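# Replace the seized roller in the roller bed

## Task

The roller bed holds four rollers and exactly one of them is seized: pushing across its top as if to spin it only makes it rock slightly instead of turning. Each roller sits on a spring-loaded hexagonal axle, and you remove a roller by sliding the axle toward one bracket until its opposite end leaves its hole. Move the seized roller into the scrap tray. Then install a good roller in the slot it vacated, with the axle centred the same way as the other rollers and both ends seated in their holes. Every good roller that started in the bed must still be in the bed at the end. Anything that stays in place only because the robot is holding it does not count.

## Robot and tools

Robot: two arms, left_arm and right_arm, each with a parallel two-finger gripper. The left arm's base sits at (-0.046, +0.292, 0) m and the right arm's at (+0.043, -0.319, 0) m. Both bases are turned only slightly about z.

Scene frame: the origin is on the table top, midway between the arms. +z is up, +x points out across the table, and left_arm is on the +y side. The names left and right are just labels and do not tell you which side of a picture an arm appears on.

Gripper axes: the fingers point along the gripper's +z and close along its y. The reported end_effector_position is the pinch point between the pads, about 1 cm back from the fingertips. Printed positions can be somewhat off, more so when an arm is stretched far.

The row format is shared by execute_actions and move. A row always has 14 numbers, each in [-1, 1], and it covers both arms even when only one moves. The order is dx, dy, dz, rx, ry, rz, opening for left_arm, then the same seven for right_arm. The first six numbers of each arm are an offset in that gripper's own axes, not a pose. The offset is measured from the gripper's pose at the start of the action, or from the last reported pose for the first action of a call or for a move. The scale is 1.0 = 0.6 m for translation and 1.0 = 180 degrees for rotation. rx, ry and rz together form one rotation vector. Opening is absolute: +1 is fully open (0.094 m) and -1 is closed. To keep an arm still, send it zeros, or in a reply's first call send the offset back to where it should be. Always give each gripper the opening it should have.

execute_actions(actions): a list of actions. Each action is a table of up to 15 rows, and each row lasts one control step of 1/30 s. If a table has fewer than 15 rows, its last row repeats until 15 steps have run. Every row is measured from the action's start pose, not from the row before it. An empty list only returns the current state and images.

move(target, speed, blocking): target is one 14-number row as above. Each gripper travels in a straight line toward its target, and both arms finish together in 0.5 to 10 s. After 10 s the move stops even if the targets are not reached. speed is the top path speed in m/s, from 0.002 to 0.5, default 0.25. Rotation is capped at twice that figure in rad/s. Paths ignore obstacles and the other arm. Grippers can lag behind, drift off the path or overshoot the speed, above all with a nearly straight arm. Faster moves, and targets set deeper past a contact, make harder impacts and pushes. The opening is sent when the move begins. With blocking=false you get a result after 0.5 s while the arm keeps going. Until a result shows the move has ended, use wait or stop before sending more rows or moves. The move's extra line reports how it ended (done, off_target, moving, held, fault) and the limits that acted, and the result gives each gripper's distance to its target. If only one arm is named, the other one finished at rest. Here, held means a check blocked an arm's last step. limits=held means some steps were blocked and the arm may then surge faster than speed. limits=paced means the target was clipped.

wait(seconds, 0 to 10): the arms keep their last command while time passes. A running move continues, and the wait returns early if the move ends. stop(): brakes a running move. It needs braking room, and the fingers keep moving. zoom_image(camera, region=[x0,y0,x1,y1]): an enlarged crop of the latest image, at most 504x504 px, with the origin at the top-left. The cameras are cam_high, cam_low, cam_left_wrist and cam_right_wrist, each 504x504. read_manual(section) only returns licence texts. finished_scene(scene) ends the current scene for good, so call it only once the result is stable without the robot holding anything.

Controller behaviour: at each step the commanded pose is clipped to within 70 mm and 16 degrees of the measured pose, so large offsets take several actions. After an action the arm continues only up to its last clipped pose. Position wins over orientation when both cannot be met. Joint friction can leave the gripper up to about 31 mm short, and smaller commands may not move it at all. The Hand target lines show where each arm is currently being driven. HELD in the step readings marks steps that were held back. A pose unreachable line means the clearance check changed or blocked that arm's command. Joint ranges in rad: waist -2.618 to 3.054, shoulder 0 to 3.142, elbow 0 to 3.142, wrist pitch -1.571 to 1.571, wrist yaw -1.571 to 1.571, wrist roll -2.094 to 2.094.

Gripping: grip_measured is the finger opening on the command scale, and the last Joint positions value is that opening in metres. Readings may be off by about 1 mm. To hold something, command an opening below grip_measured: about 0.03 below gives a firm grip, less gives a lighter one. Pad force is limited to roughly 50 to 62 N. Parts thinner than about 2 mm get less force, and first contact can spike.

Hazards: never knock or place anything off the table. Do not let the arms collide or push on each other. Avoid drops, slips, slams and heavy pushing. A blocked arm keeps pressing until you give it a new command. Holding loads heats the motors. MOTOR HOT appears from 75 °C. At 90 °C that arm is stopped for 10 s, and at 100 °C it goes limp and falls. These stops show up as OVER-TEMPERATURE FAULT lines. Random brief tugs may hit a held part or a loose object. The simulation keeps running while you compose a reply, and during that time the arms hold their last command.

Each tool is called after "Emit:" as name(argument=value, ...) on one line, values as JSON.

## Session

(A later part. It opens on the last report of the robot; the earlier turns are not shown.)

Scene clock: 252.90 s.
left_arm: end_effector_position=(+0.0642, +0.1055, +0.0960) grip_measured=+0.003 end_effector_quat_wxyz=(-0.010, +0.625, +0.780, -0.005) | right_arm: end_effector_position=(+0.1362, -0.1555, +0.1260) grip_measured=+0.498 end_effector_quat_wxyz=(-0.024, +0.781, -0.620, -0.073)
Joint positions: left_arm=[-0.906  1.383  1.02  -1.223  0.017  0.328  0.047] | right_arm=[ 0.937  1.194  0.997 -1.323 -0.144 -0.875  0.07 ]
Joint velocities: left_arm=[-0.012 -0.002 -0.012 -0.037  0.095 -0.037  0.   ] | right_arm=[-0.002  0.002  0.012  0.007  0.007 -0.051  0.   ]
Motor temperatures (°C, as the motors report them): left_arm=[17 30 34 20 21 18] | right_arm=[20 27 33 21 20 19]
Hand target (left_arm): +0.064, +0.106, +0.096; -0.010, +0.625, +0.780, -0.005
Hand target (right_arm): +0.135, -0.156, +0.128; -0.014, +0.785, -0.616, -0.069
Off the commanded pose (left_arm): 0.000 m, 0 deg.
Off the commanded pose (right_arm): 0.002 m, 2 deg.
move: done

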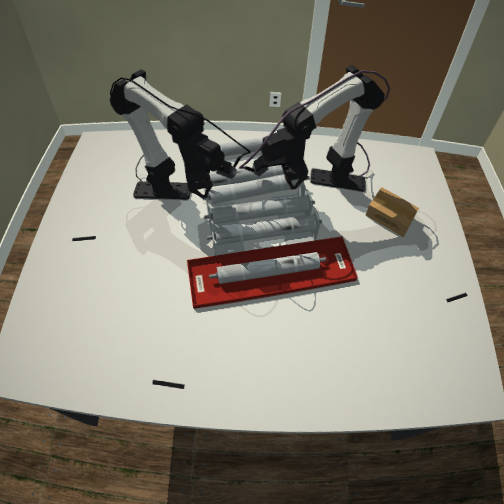

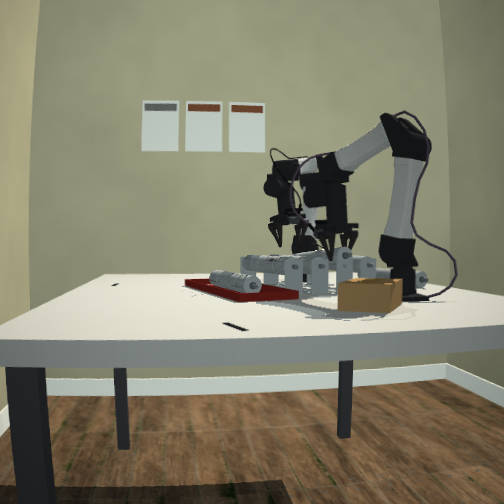

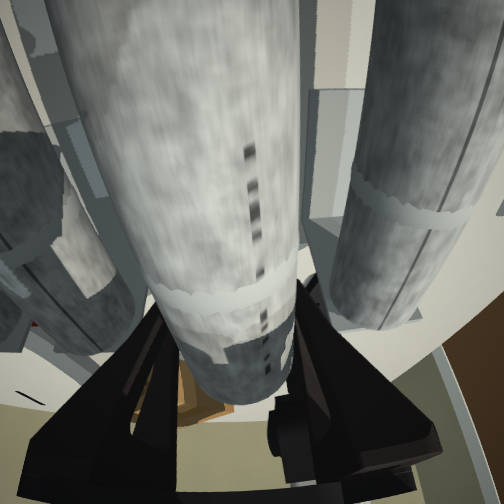

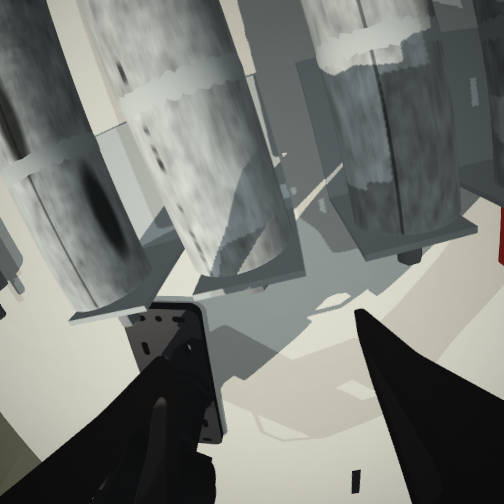

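Emit:
move(target=[-0.04,0,-0.01,0,0,0,-0.08, 0.04,0.004,0,0,0,0,-0.3], speed=0.03)

Emit:
move(target=[-0.02,0,0,0,0,0,-0.08, 0,0,0.105,0,0,0,-0.3], speed=0.04)

Emit:
move(target=[-0.02,0,0,0,0,0,-0.08, 0,0,0,0,0,0,-0.9])

Scene clock: 258.30 s.
left_arm: end_effector_position=(+0.0645, +0.0995, +0.0968) grip_measured=+0.003 end_effector_quat_wxyz=(-0.034, +0.622, +0.782, +0.005) | right_arm: end_effector_position=(+0.1468, -0.1706, +0.1280) grip_measured=-0.298 end_effector_quat_wxyz=(-0.040, +0.781, -0.620, -0.069)
Joint positions: left_arm=[-0.921  1.453  1.08  -1.265  0.015  0.306  0.047] | right_arm=[ 0.84   1.147  0.976 -1.33  -0.144 -0.97   0.033]
Joint velocities: left_arm=[ 0.002 -0.022  0.002 -0.007  0.051 -0.022 -0.001] | right_arm=[-0.012 -0.007 -0.002  0.007  0.007 -0.066 -0.   ]
Motor temperatures (°C, as the motors report them): left_arm=[17 30 34 20 21 18] | right_arm=[20 26 34 21 20 19]
Hand target (left_arm): +0.069, +0.082, +0.102; -0.011, +0.625, +0.780, -0.006
Hand target (right_arm): +0.140, -0.179, +0.123; -0.025, +0.781, -0.620, -0.073
Off the commanded pose (left_arm): 0.019 m, 3 deg.
Off the commanded pose (right_arm): 0.013 m, 2 deg.
move: off_target (left_arm, right_arm)

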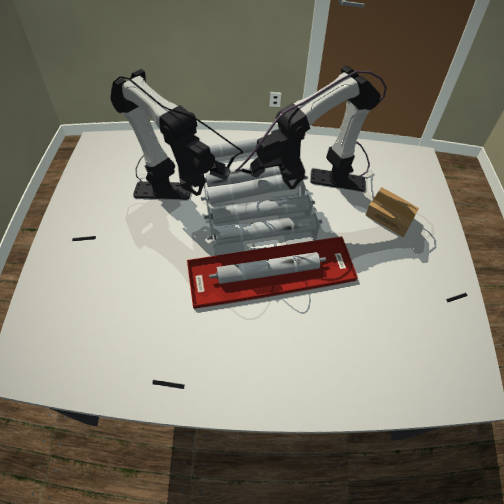

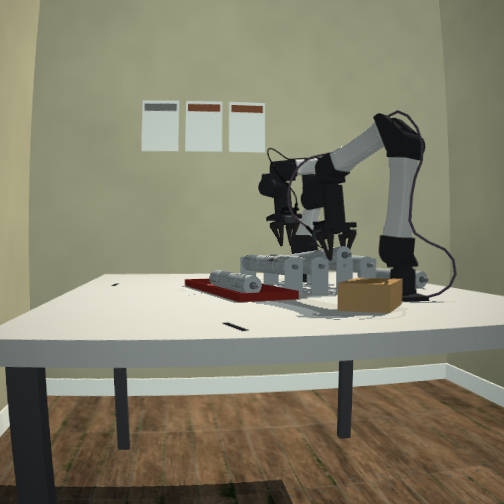

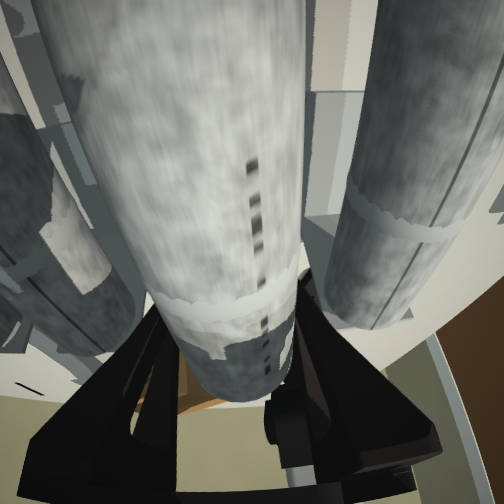

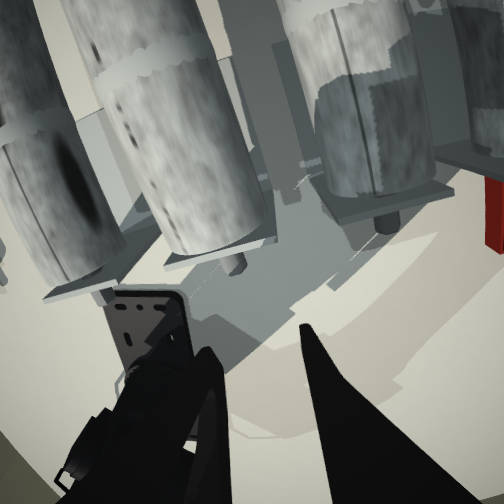

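Scene clock: 260.17 s.
left_arm: end_effector_position=(+0.0642, +0.1000, +0.0922) grip_measured=+0.003 end_effector_quat_wxyz=(-0.048, +0.621, +0.782, +0.010) | right_arm: end_effector_position=(+0.1436, -0.1634, +0.0746) grip_measured=-0.298 end_effector_quat_wxyz=(-0.043, +0.780, -0.620, -0.071)
Joint positions: left_arm=[-0.921  1.482  1.084 -1.269  0.015  0.304  0.047] | right_arm=[ 0.879  1.161  0.77  -1.098 -0.144 -0.931  0.033]
Joint velocities: left_arm=[-0.007 -0.022 -0.002  0.022  0.007  0.022  0.   ] | right_arm=[-0.002 -0.007 -0.007 -0.051  0.007 -0.037 -0.001]
Motor temperatures (°C, as the motors report them): left_arm=[17 30 34 20 21 18] | right_arm=[20 26 33 21 20 19]
Hand target (left_arm): +0.067, +0.088, +0.096; -0.034, +0.622, +0.782, +0.005
Hand target (right_arm): +0.143, -0.163, +0.066; -0.039, +0.781, -0.620, -0.069
Off the commanded pose (left_arm): 0.013 m, 2 deg.
Off the commanded pose (right_arm): 0.009 m, 0 deg.
move: off_target (left_arm)

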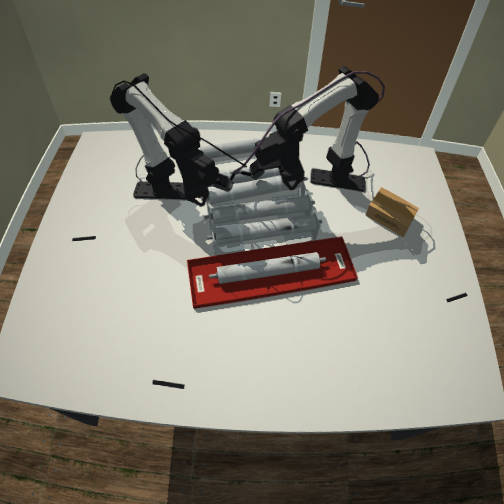

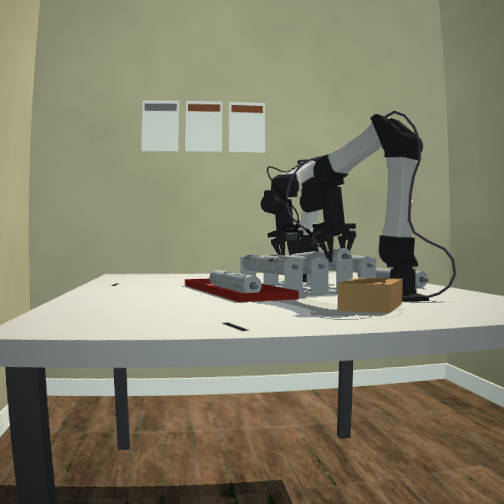

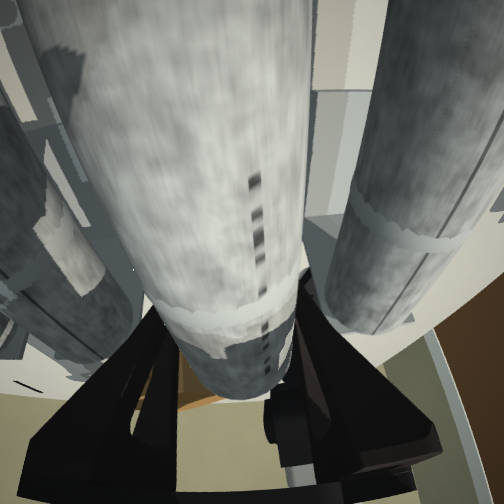

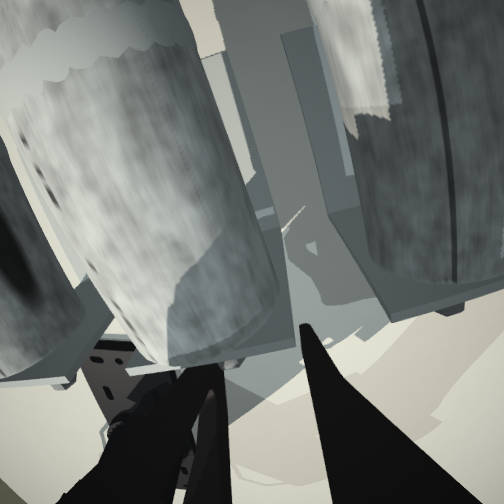

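Scene clock: 260.87 s.
left_arm: end_effector_position=(+0.0641, +0.1001, +0.0920) grip_measured=+0.003 end_effector_quat_wxyz=(-0.057, +0.620, +0.783, +0.014) | right_arm: end_effector_position=(+0.1351, -0.1659, +0.0747) grip_measured=-0.784 end_effector_quat_wxyz=(-0.029, +0.781, -0.618, -0.083)
Joint positions: left_arm=[-0.921  1.501  1.099 -1.285  0.015  0.303  0.047] | right_arm=[ 0.883  1.161  0.77  -1.128 -0.168 -0.931  0.01 ]
Joint velocities: left_arm=[-0.002  0.002  0.007  0.066 -0.007 -0.022 -0.001] | right_arm=[-0.002 -0.022 -0.002 -0.051 -0.051  0.051  0.001]
Motor temperatures (°C, as the motors report them): left_arm=[17 30 34 20 21 18] | right_arm=[20 26 33 21 20 19]
Hand target (left_arm): +0.067, +0.089, +0.091; -0.047, +0.621, +0.783, +0.010
Hand target (right_arm): +0.143, -0.163, +0.075; -0.043, +0.780, -0.620, -0.071
Off the commanded pose (left_arm): 0.012 m, 1 deg.
Off the commanded pose (right_arm): 0.009 m, 2 deg.
move: off_target (left_arm)

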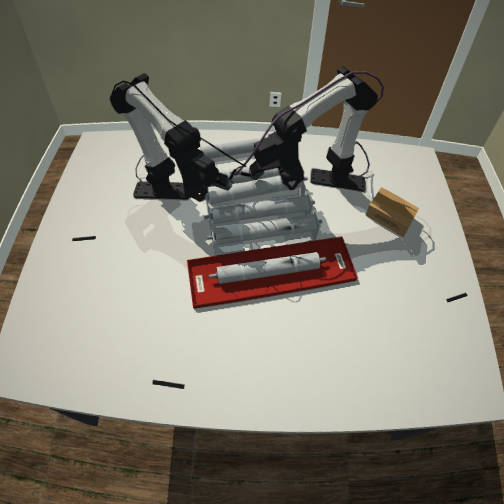

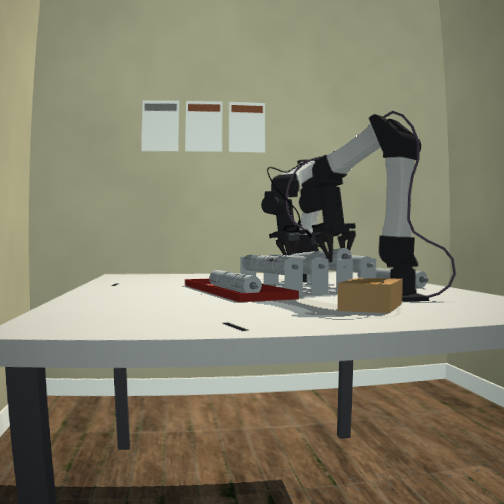

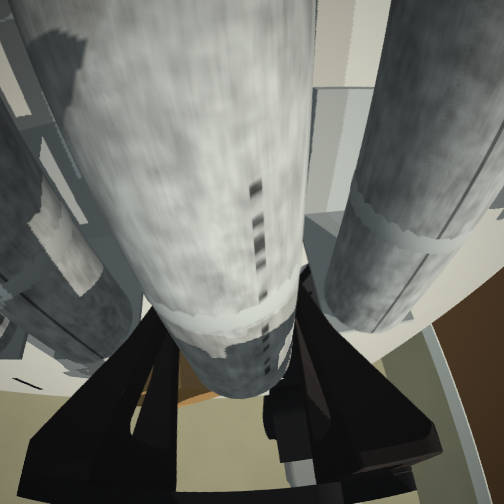

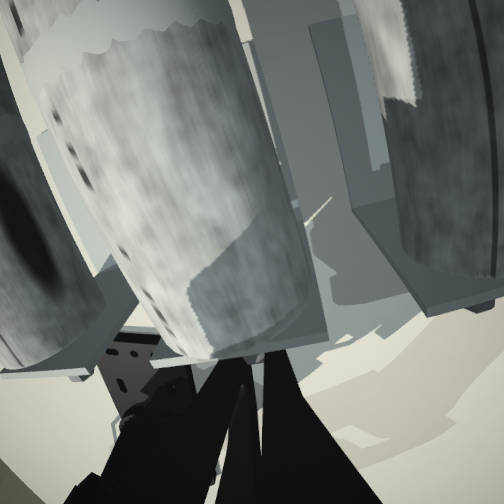

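Emit:
execute_actions(actions=[[[-0.01,0,0,0,0,0,-0.08,0.11,-0.018,0,0,0.05,0,-0.9]],[[-0.01,0,0,0,0,0,-0.08,0.11,-0.018,0,0,0.05,0,-0.9]],[[-0.01,0.01,0.03,0,0,0,-0.08,0.11,-0.018,0,0,0.05,0,-0.9]],[[-0.01,0.01,0.03,0,0,0,-0.08,0.11,-0.018,0,0,0.05,0,-0.9]]])

Emit:
zoom_image(camera="cam_low", region=[230,220,390,300])

Scene clock: 265.77 s.
left_arm: end_effector_position=(+0.0654, +0.1004, +0.0629) grip_measured=+0.003 end_effector_quat_wxyz=(-0.074, +0.622, +0.779, +0.018) | right_arm: end_effector_position=(+0.1716, -0.2409, +0.0539) grip_measured=-0.898 end_effector_quat_wxyz=(-0.022, +0.791, -0.589, -0.166)
Joint positions: left_arm=[-0.913  1.562  1.034 -1.195  0.018  0.318  0.047] | right_arm=[ 0.241  1.296  0.738 -1.201 -0.282 -1.663  0.005]
Joint velocities: left_arm=[-0.022 -0.012  0.007 -0.051 -0.022 -0.007  0.   ] | right_arm=[-0.002  0.027  0.012  0.022  0.066 -0.125  0.   ]
Motor temperatures (°C, as the motors report them): left_arm=[17 29 34 20 21 18] | right_arm=[20 26 33 21 21 19]
Hand target (left_arm): +0.070, +0.099, +0.054; -0.072, +0.620, +0.781, +0.018
Hand target (right_arm): +0.169, -0.245, +0.046; -0.013, +0.794, -0.585, -0.166
Off the commanded pose (left_arm): 0.011 m, 0 deg.
Off the commanded pose (right_arm): 0.011 m, 2 deg.
Step readings (end_effector_position; steps 1 to 15: 1st action; 16 to 30: 2nd action; 31 to 45: 3rd action; 46 to 60: 4th action):
0: left_arm (+0.0641, +0.1001, +0.0920) | right_arm (+0.1351, -0.1659, +0.0747)
1: left_arm (+0.0641, +0.1001, +0.0920) | right_arm (+0.1364, -0.1686, +0.0742)
2: left_arm (+0.0640, +0.1002, +0.0920) | right_arm (+0.1374, -0.1724, +0.0740)
4: left_arm (+0.0640, +0.1002, +0.0920) | right_arm (+0.1391, -0.1788, +0.0736)
8: left_arm (+0.0640, +0.1002, +0.0917) | right_arm (+0.1407, -0.1849, +0.0732)
15: left_arm (+0.0639, +0.1003, +0.0901) | right_arm (+0.1414, -0.1870, +0.0733)
16: left_arm (+0.0639, +0.1003, +0.0900) | right_arm (+0.1421, -0.1880, +0.0731)
17: left_arm (+0.0638, +0.1003, +0.0896) | right_arm (+0.1421, -0.1882, +0.0731)
19: left_arm (+0.0638, +0.1003, +0.0886) | right_arm (+0.1423, -0.1883, +0.0733)
23: left_arm (+0.0638, +0.1003, +0.0877) | right_arm (+0.1425, -0.1884, +0.0734)
30: left_arm (+0.0638, +0.1003, +0.0877) | right_arm (+0.1427, -0.1885, +0.0736)
31: left_arm (+0.0637, +0.1005, +0.0861) | right_arm (+0.1430, -0.1891, +0.0732)
32: left_arm (+0.0637, +0.1005, +0.0832) | right_arm (+0.1434, -0.1901, +0.0735)
34: left_arm (+0.0639, +0.1003, +0.0772) | right_arm (+0.1435, -0.1909, +0.0740)
38: left_arm (+0.0645, +0.1002, +0.0728) | right_arm (+0.1437, -0.1911, +0.0746)
45: left_arm (+0.0647, +0.1002, +0.0728) | right_arm (+0.1439, -0.1912, +0.0747)
46: left_arm (+0.0646, +0.1006, +0.0713) | right_arm (+0.1441, -0.1917, +0.0745)
47: left_arm (+0.0648, +0.1006, +0.0687) | right_arm (+0.1458, -0.1965, +0.0731)
49: left_arm (+0.0651, +0.1005, +0.0644) | right_arm (+0.1570, -0.2146, +0.0653)
53: left_arm (+0.0654, +0.1004, +0.0629) | right_arm (+0.1669, -0.2336, +0.0568)
60: end_effector_position above

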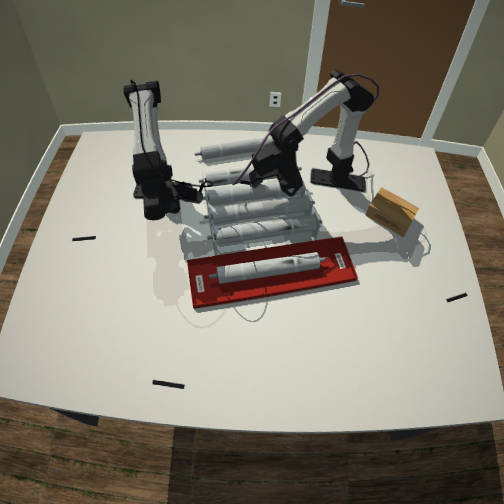

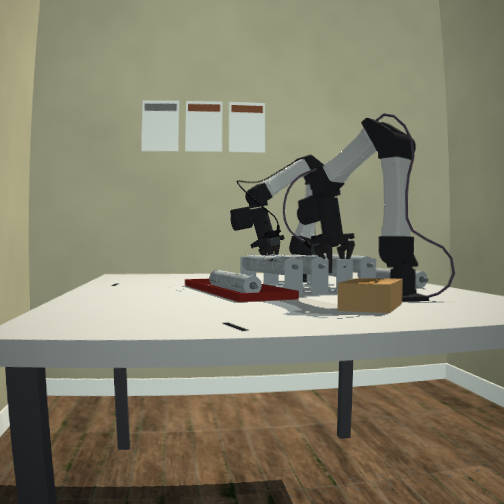

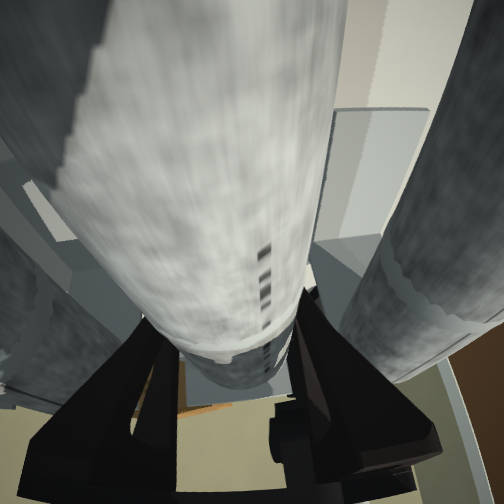

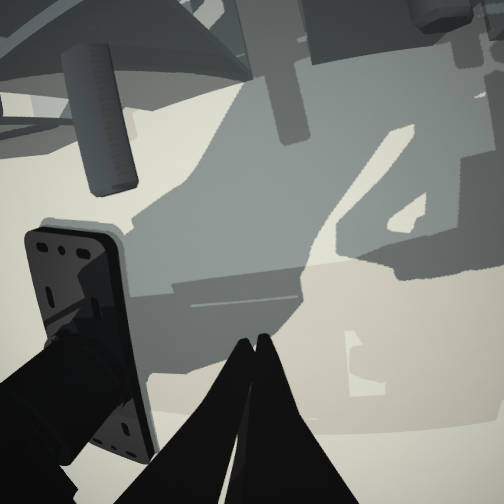

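Region (230, 220, 390, 300) of cam_low's 504x504 image, scaled by 3.150, with more detail than that image has.

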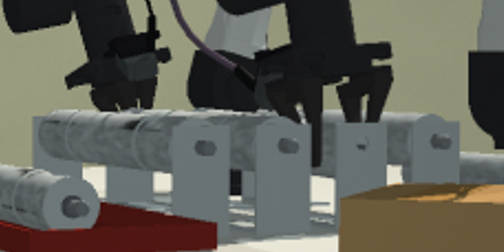

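Between brackets, a bit low. Raise slowly.

Emit:
move(target=[0,0,-0.035,0,0,0,-0.08, 0,0,0,0,0,0,-0.9], speed=0.006)

Emit:
zoom_image(camera="cam_low", region=[230,220,390,300])

Scene clock: 271.30 s.
left_arm: end_effector_position=(+0.0654, +0.1005, +0.0732) grip_measured=+0.003 end_effector_quat_wxyz=(-0.080, +0.621, +0.779, +0.021) | right_arm: end_effector_position=(+0.1726, -0.2416, +0.0535) grip_measured=-0.898 end_effector_quat_wxyz=(-0.022, +0.793, -0.587, -0.163)
Joint positions: left_arm=[-0.913  1.562  1.075 -1.247  0.017  0.318  0.047] | right_arm=[ 0.241  1.296  0.738 -1.198 -0.276 -1.669  0.005]
Joint velocities: left_arm=[-0.012  0.007  0.012 -0.022  0.022  0.051 -0.   ] | right_arm=[ 0.007 -0.007 -0.002 -0.051 -0.066  0.081  0.001]
Motor temperatures (°C, as the motors report them): left_arm=[17 30 35 20 21 18] | right_arm=[20 26 33 21 20 19]
Hand target (left_arm): +0.067, +0.098, +0.083; -0.074, +0.622, +0.780, +0.018
Hand target (right_arm): +0.172, -0.241, +0.054; -0.022, +0.791, -0.589, -0.166
Off the commanded pose (left_arm): 0.011 m, 1 deg.
Off the commanded pose (right_arm): 0.001 m, 1 deg.
move: off_target (left_arm)

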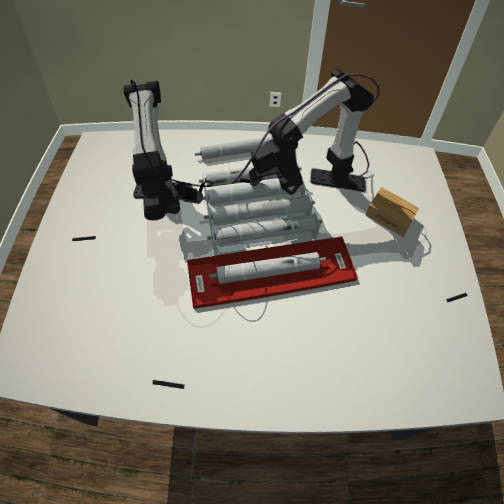

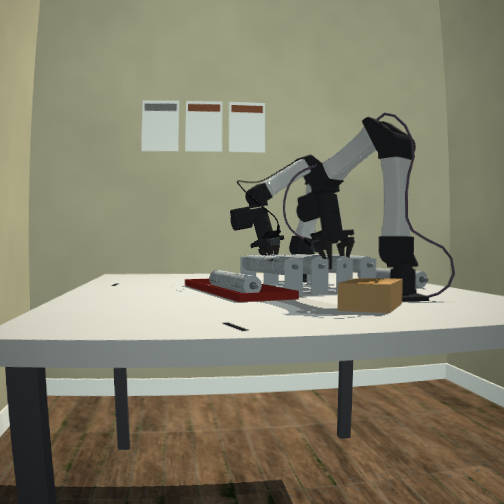

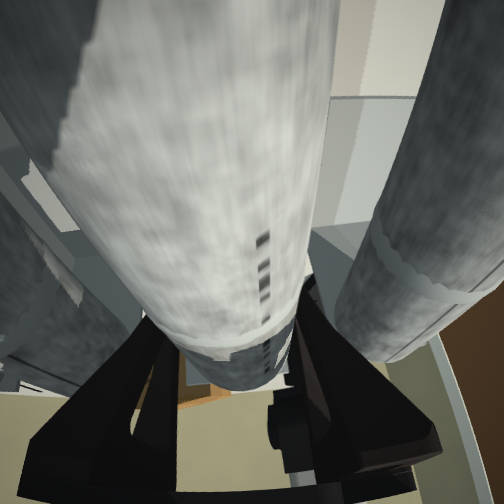

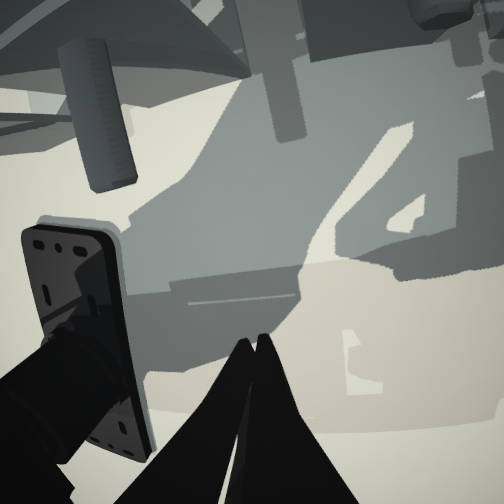

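Region (230, 220, 390, 300) of cam_low's 504x504 image, scaled by 3.150, with more detail than that image has.

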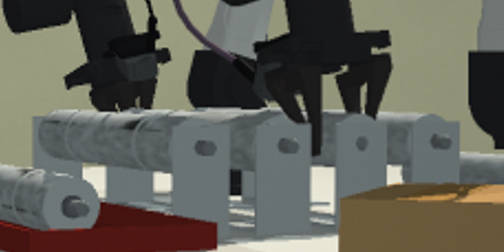

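Nearly aligned; like before, releasing may let it seat.

Emit:
move(target=[0,0,0,0,0,0,0.5, 0,0,0,0,0,0,-0.9])

Emit:
zoom_image(camera="cam_low", region=[230,220,390,300])

Scene clock: 273.53 s.
left_arm: end_effector_position=(+0.0654, +0.1005, +0.0732) grip_measured=+0.499 end_effector_quat_wxyz=(-0.080, +0.621, +0.779, +0.021) | right_arm: end_effector_position=(+0.1726, -0.2416, +0.0535) grip_measured=-0.898 end_effector_quat_wxyz=(-0.022, +0.793, -0.587, -0.163)
Joint positions: left_arm=[-0.913  1.562  1.075 -1.247  0.017  0.318  0.07 ] | right_arm=[ 0.241  1.296  0.738 -1.198 -0.276 -1.669  0.005]
Joint velocities: left_arm=[-0.012  0.017  0.002 -0.022 -0.037  0.022  0.   ] | right_arm=[ 0.002 -0.007  0.007 -0.007  0.007 -0.022  0.   ]
Motor temperatures (°C, as the motors report them): left_arm=[17 30 35 20 21 18] | right_arm=[20 26 33 20 20 19]
Hand target (left_arm): +0.065, +0.101, +0.073; -0.080, +0.621, +0.779, +0.021
Hand target (right_arm): +0.173, -0.242, +0.054; -0.022, +0.793, -0.587, -0.163
Off the commanded pose (left_arm): 0.000 m, 0 deg.
Off the commanded pose (right_arm): 0.000 m, 0 deg.
move: done

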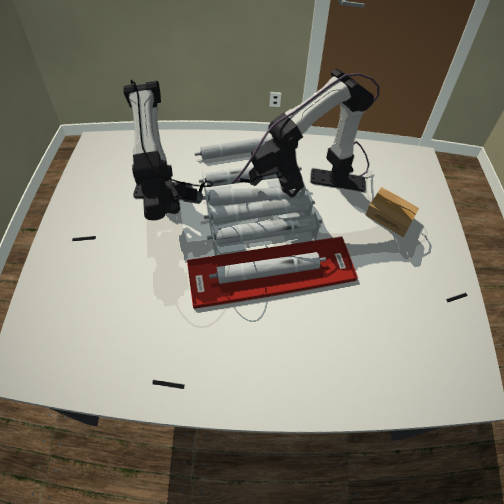

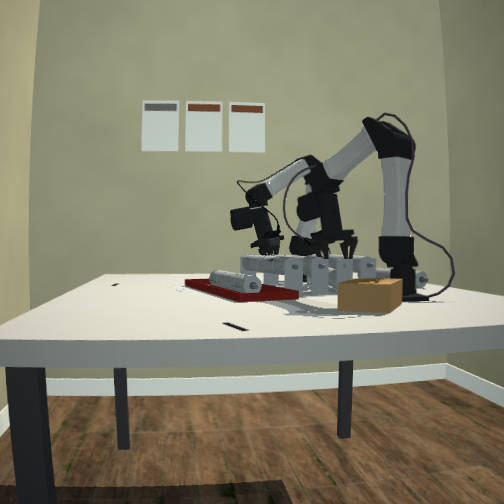

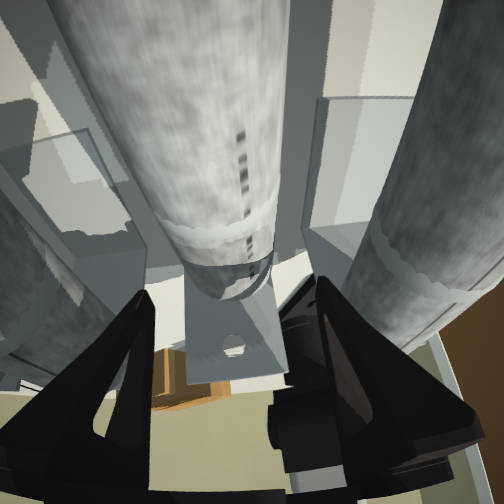

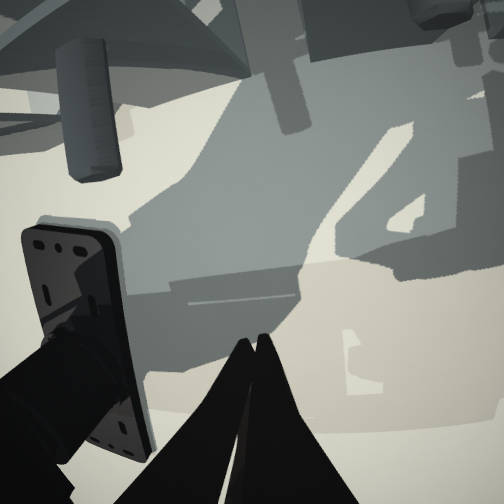

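Region (230, 220, 390, 300) of cam_low's 504x504 image, scaled by 3.150, with more detail than that image has.

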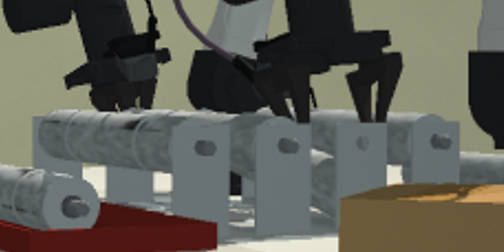

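Dropped; hole is centred. Regrip and lift higher.

Emit:
move(target=[0,0,0.065,0,0,0,0.5, 0,0,0,0,0,0,-0.9], speed=0.04)

Emit:
move(target=[0,0,0,0,0,0,-0.08, 0,0,0,0,0,0,-0.9])

Emit:
move(target=[0,0,-0.085,0,0,0,-0.08, 0,0,0,0,0,0,-0.9], speed=0.008)

Emit:
zoom_image(camera="cam_low", region=[230,220,390,300])

Scene clock: 278.20 s.
left_arm: end_effector_position=(+0.0644, +0.1022, +0.0439) grip_measured=+0.499 end_effector_quat_wxyz=(-0.066, +0.622, +0.780, +0.016) | right_arm: end_effector_position=(+0.1726, -0.2416, +0.0535) grip_measured=-0.898 end_effector_quat_wxyz=(-0.022, +0.793, -0.587, -0.163)
Joint positions: left_arm=[-0.913  1.562  0.957 -1.101  0.017  0.318  0.07 ] | right_arm=[ 0.241  1.296  0.738 -1.198 -0.276 -1.669  0.005]
Joint velocities: left_arm=[-0.012 -0.002  0.012  0.022 -0.007  0.022  0.001] | right_arm=[ 0.012 -0.007 -0.012  0.095 -0.022 -0.11  -0.001]
Motor temperatures (°C, as the motors report them): left_arm=[17 30 35 20 21 18] | right_arm=[20 26 33 20 20 19]
Hand target (left_arm): +0.061, +0.107, +0.035; -0.080, +0.621, +0.779, +0.021
Hand target (right_arm): +0.173, -0.242, +0.054; -0.022, +0.793, -0.587, -0.163
Off the commanded pose (left_arm): 0.010 m, 2 deg.
Off the commanded pose (right_arm): 0.000 m, 0 deg.
move: done

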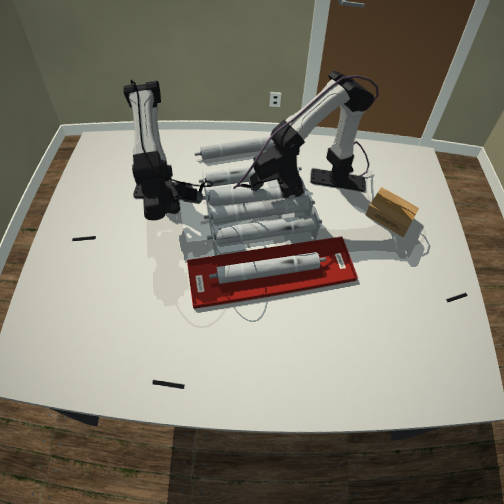

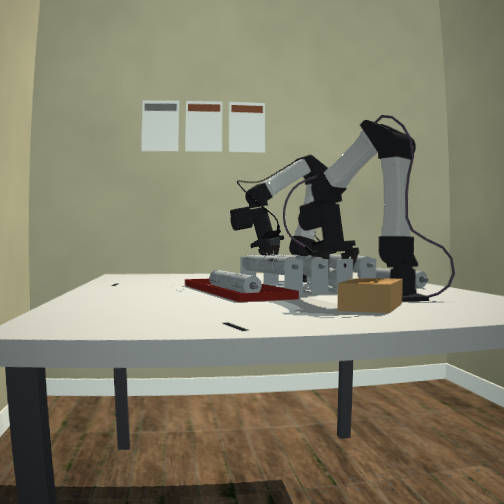

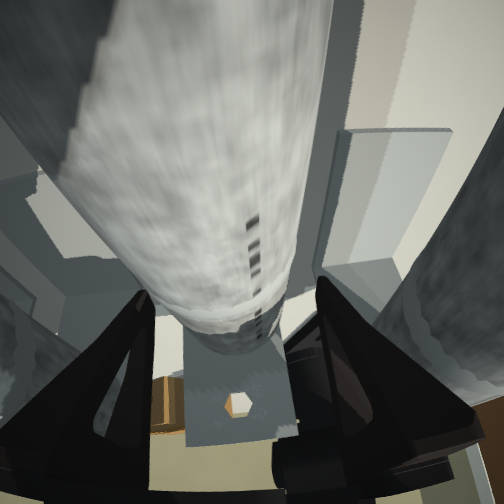

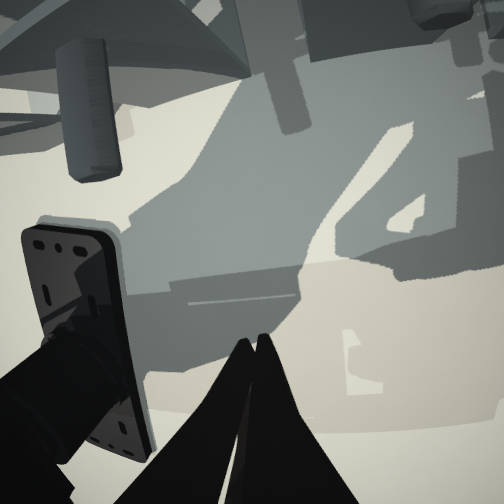

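Scene clock: 278.70 s.
left_arm: end_effector_position=(+0.0655, +0.1025, +0.0439) grip_measured=-0.024 end_effector_quat_wxyz=(-0.065, +0.622, +0.780, +0.018) | right_arm: end_effector_position=(+0.1726, -0.2416, +0.0535) grip_measured=-0.898 end_effector_quat_wxyz=(-0.022, +0.793, -0.587, -0.163)
Joint positions: left_arm=[-0.913  1.562  0.957 -1.1    0.011  0.317  0.046] | right_arm=[ 0.241  1.296  0.738 -1.198 -0.276 -1.669  0.005]
Joint velocities: left_arm=[-0.002  0.007 -0.002  0.022  0.022 -0.007  0.   ] | right_arm=[-0.002 -0.002  0.002  0.037 -0.022 -0.007  0.   ]
Motor temperatures (°C, as the motors report them): left_arm=[17 30 35 20 21 18] | right_arm=[20 26 33 20 20 19]
Hand target (left_arm): +0.064, +0.102, +0.044; -0.066, +0.622, +0.780, +0.016
Hand target (right_arm): +0.173, -0.242, +0.054; -0.022, +0.793, -0.587, -0.163
Off the commanded pose (left_arm): 0.001 m, 0 deg.
Off the commanded pose (right_arm): 0.000 m, 0 deg.
move: done

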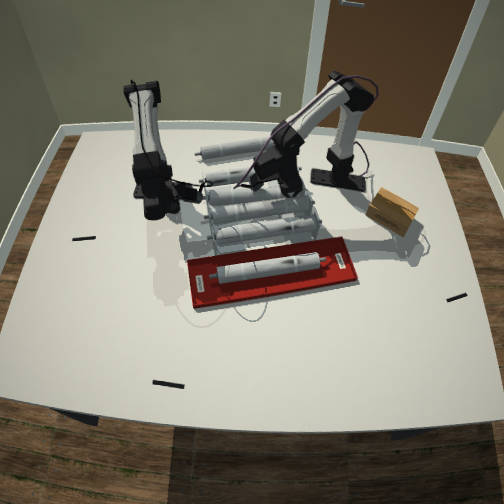

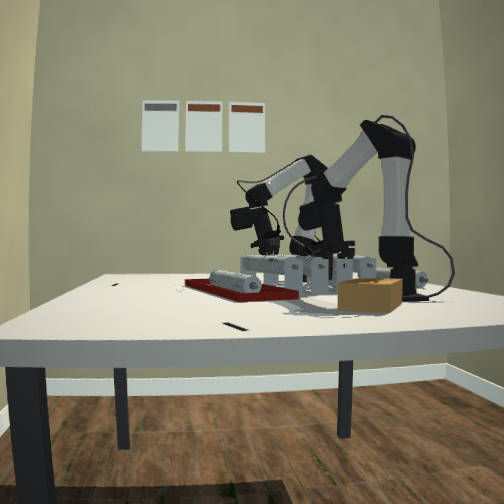

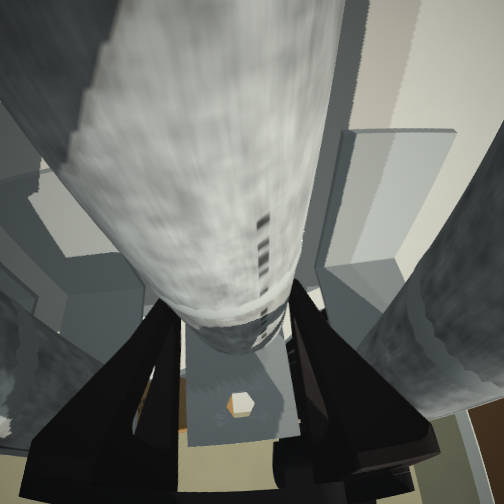

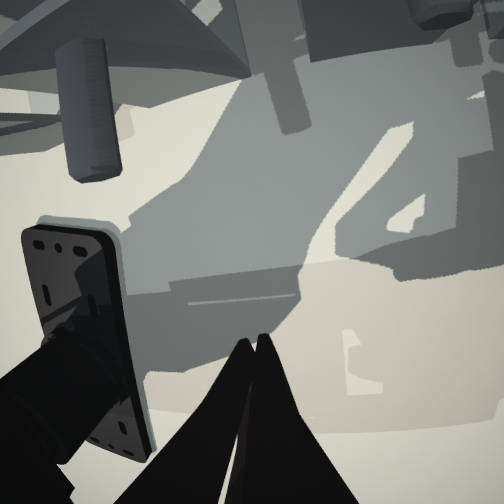

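Scene clock: 285.30 s.
left_arm: end_effector_position=(+0.0656, +0.1037, +0.0808) grip_measured=-0.024 end_effector_quat_wxyz=(-0.086, +0.620, +0.779, +0.029) | right_arm: end_effector_position=(+0.1726, -0.2416, +0.0535) grip_measured=-0.898 end_effector_quat_wxyz=(-0.022, +0.793, -0.587, -0.163)
Joint positions: left_arm=[-0.913  1.562  1.102 -1.293  0.007  0.314  0.046] | right_arm=[ 0.241  1.296  0.738 -1.198 -0.276 -1.669  0.005]
Joint velocities: left_arm=[ 0.007 -0.002  0.007 -0.037 -0.007 -0.066  0.   ] | right_arm=[ 0.017  0.002  0.007 -0.022 -0.007 -0.095  0.   ]
Motor temperatures (°C, as the motors report them): left_arm=[17 31 36 20 21 18] | right_arm=[20 26 33 20 20 19]
Hand target (left_arm): +0.069, +0.096, +0.094; -0.065, +0.622, +0.780, +0.018
Hand target (right_arm): +0.173, -0.242, +0.054; -0.022, +0.793, -0.587, -0.163
Off the commanded pose (left_arm): 0.016 m, 3 deg.
Off the commanded pose (right_arm): 0.000 m, 0 deg.
move: off_target (left_arm)

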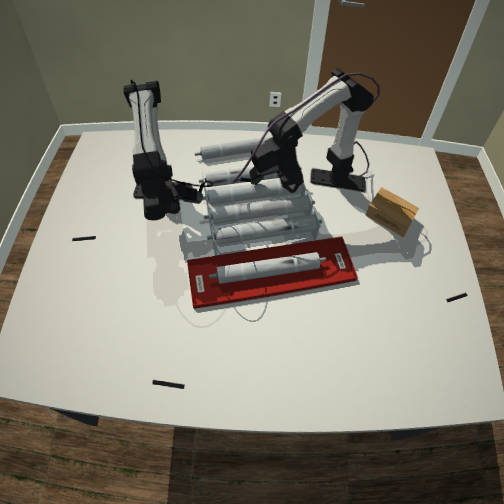

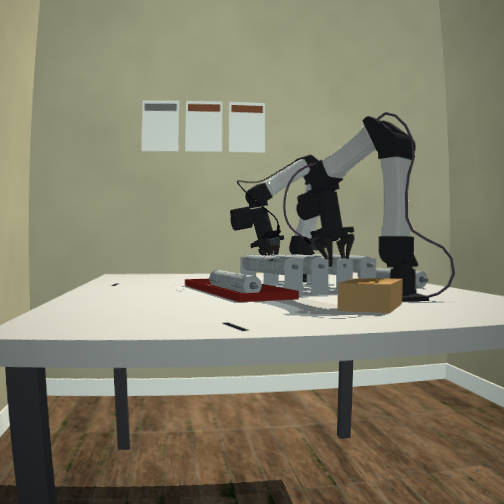

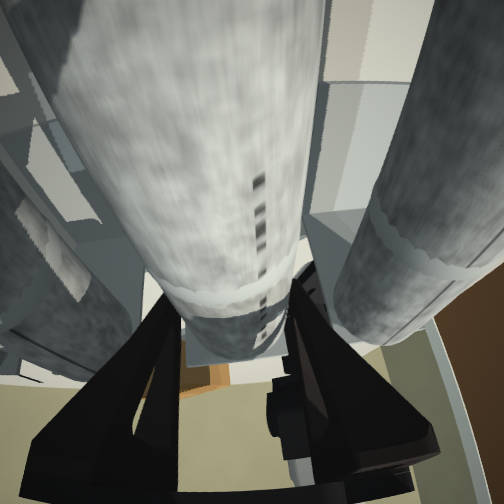

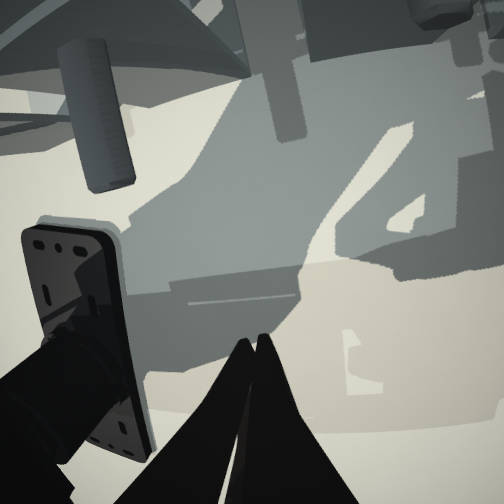

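Region (230, 220, 390, 300) of cam_low's 504x504 image, scaled by 3.150, with more detail than that image has.

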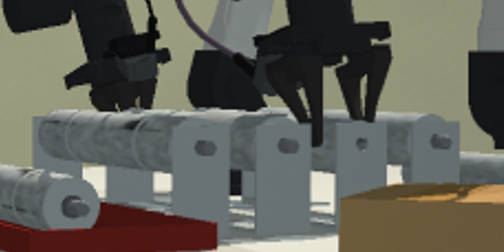

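Emit:
move(target=[0,-0.03,-0.02,0,0,0,-0.08, 0,0,0,0,0,0,-0.9], speed=0.006)

Emit:
zoom_image(camera="cam_low", region=[310,240,390,290])

Scene clock: 291.70 s.
left_arm: end_effector_position=(+0.0631, +0.1033, +0.0812) grip_measured=-0.024 end_effector_quat_wxyz=(-0.078, +0.615, +0.783, +0.053) | right_arm: end_effector_position=(+0.1726, -0.2416, +0.0535) grip_measured=-0.898 end_effector_quat_wxyz=(-0.022, +0.793, -0.587, -0.163)
Joint positions: left_arm=[-0.958  1.562  1.103 -1.297 -0.036  0.255  0.046] | right_arm=[ 0.241  1.296  0.738 -1.198 -0.276 -1.669  0.005]
Joint velocities: left_arm=[-0.012 -0.002 -0.002  0.081 -0.007 -0.007  0.001] | right_arm=[ 0.002  0.002 -0.012  0.007 -0.066 -0.022 -0.001]
Motor temperatures (°C, as the motors report them): left_arm=[17 31 36 20 21 18] | right_arm=[20 26 33 20 20 19]
Hand target (left_arm): +0.050, +0.098, +0.093; -0.086, +0.620, +0.779, +0.028
Hand target (right_arm): +0.173, -0.242, +0.054; -0.022, +0.793, -0.587, -0.163
Off the commanded pose (left_arm): 0.019 m, 3 deg.
Off the commanded pose (right_arm): 0.000 m, 0 deg.
move: off_target (left_arm)

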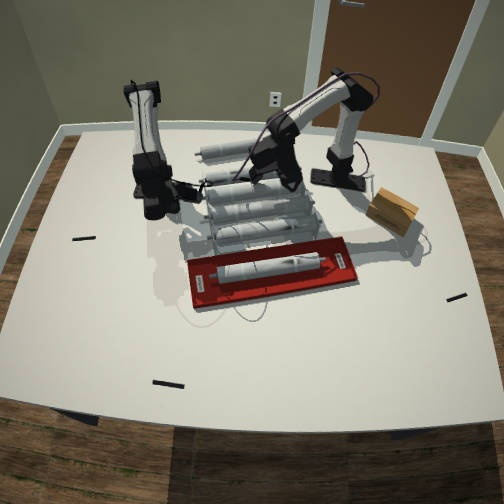

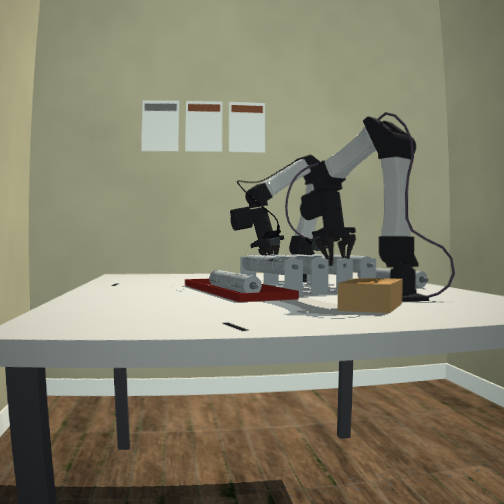

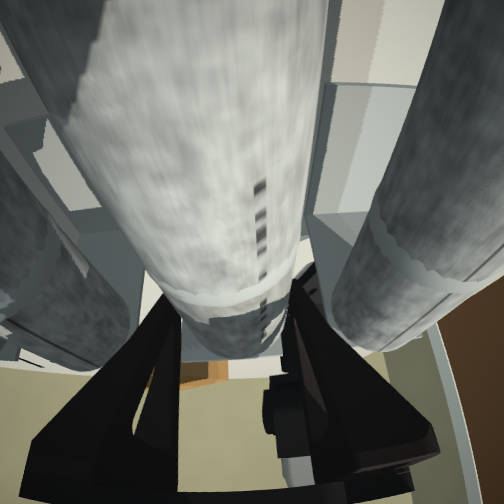

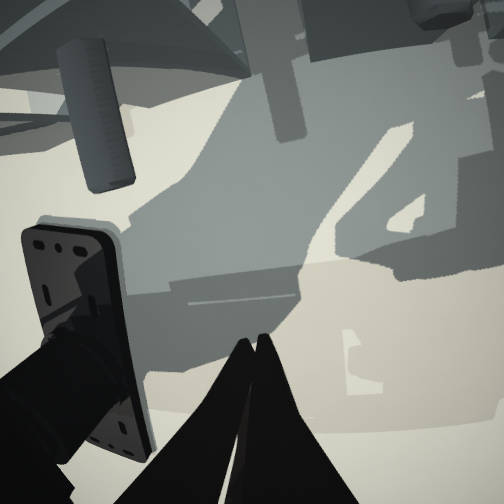

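Region (310, 240, 390, 290) of cam_low's 504x504 image, scaled by 6.300, with more detail than that image has; it fills the top 315 rows of this view, and the rest is white.

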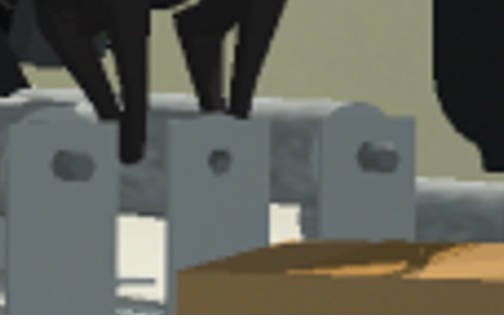

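Emit:
move(target=[0,0.012,0.005,0,0,0,-0.08, 0,0,0,0,0,0,-0.9], speed=0.004)

Emit:
zoom_image(camera="cam_low", region=[310,240,390,290])

Scene clock: 296.33 s.
left_arm: end_effector_position=(+0.0640, +0.1036, +0.0811) grip_measured=-0.024 end_effector_quat_wxyz=(-0.080, +0.616, +0.782, +0.047) | right_arm: end_effector_position=(+0.1726, -0.2416, +0.0535) grip_measured=-0.898 end_effector_quat_wxyz=(-0.022, +0.793, -0.587, -0.163)
Joint positions: left_arm=[-0.945  1.562  1.103 -1.296 -0.026  0.269  0.046] | right_arm=[ 0.241  1.296  0.738 -1.198 -0.276 -1.669  0.005]
Joint velocities: left_arm=[-0.012  0.002 -0.002  0.051  0.007 -0.051  0.   ] | right_arm=[ 0.007 -0.017  0.007 -0.081 -0.051 -0.051 -0.   ]
Motor temperatures (°C, as the motors report them): left_arm=[17 31 36 20 21 18] | right_arm=[20 26 32 20 20 19]
Hand target (left_arm): +0.070, +0.106, +0.078; -0.078, +0.615, +0.783, +0.054
Hand target (right_arm): +0.173, -0.242, +0.054; -0.022, +0.793, -0.587, -0.163
Off the commanded pose (left_arm): 0.007 m, 1 deg.
Off the commanded pose (right_arm): 0.000 m, 0 deg.
move: done

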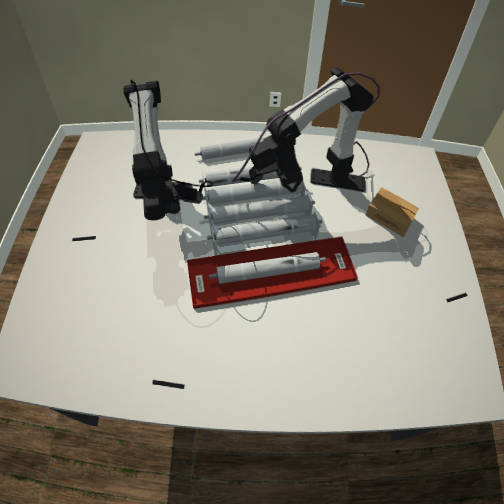

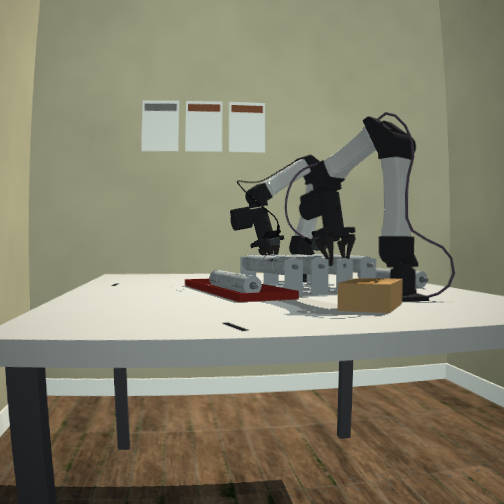

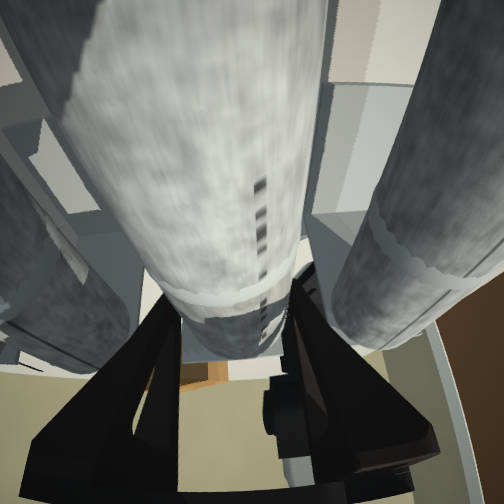

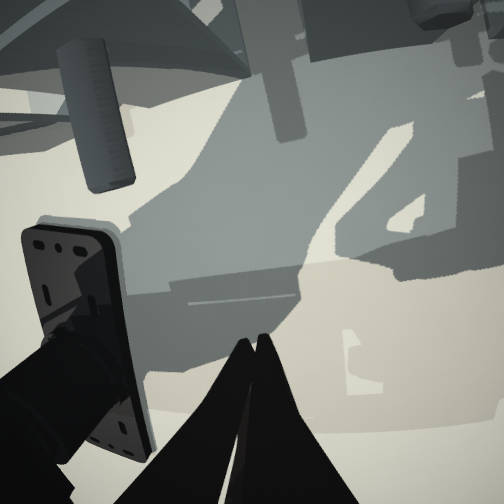

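Region (310, 240, 390, 290) of cam_low's 504x504 image, scaled by 6.300, with more detail than that image has; it fills the top 315 rows of this view, and the rest is white.

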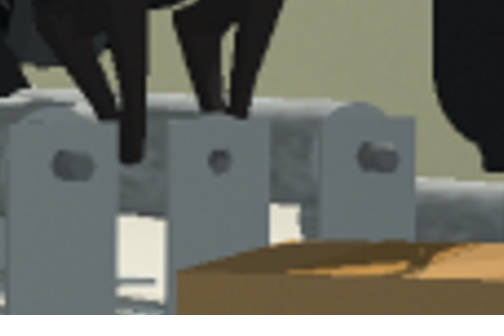

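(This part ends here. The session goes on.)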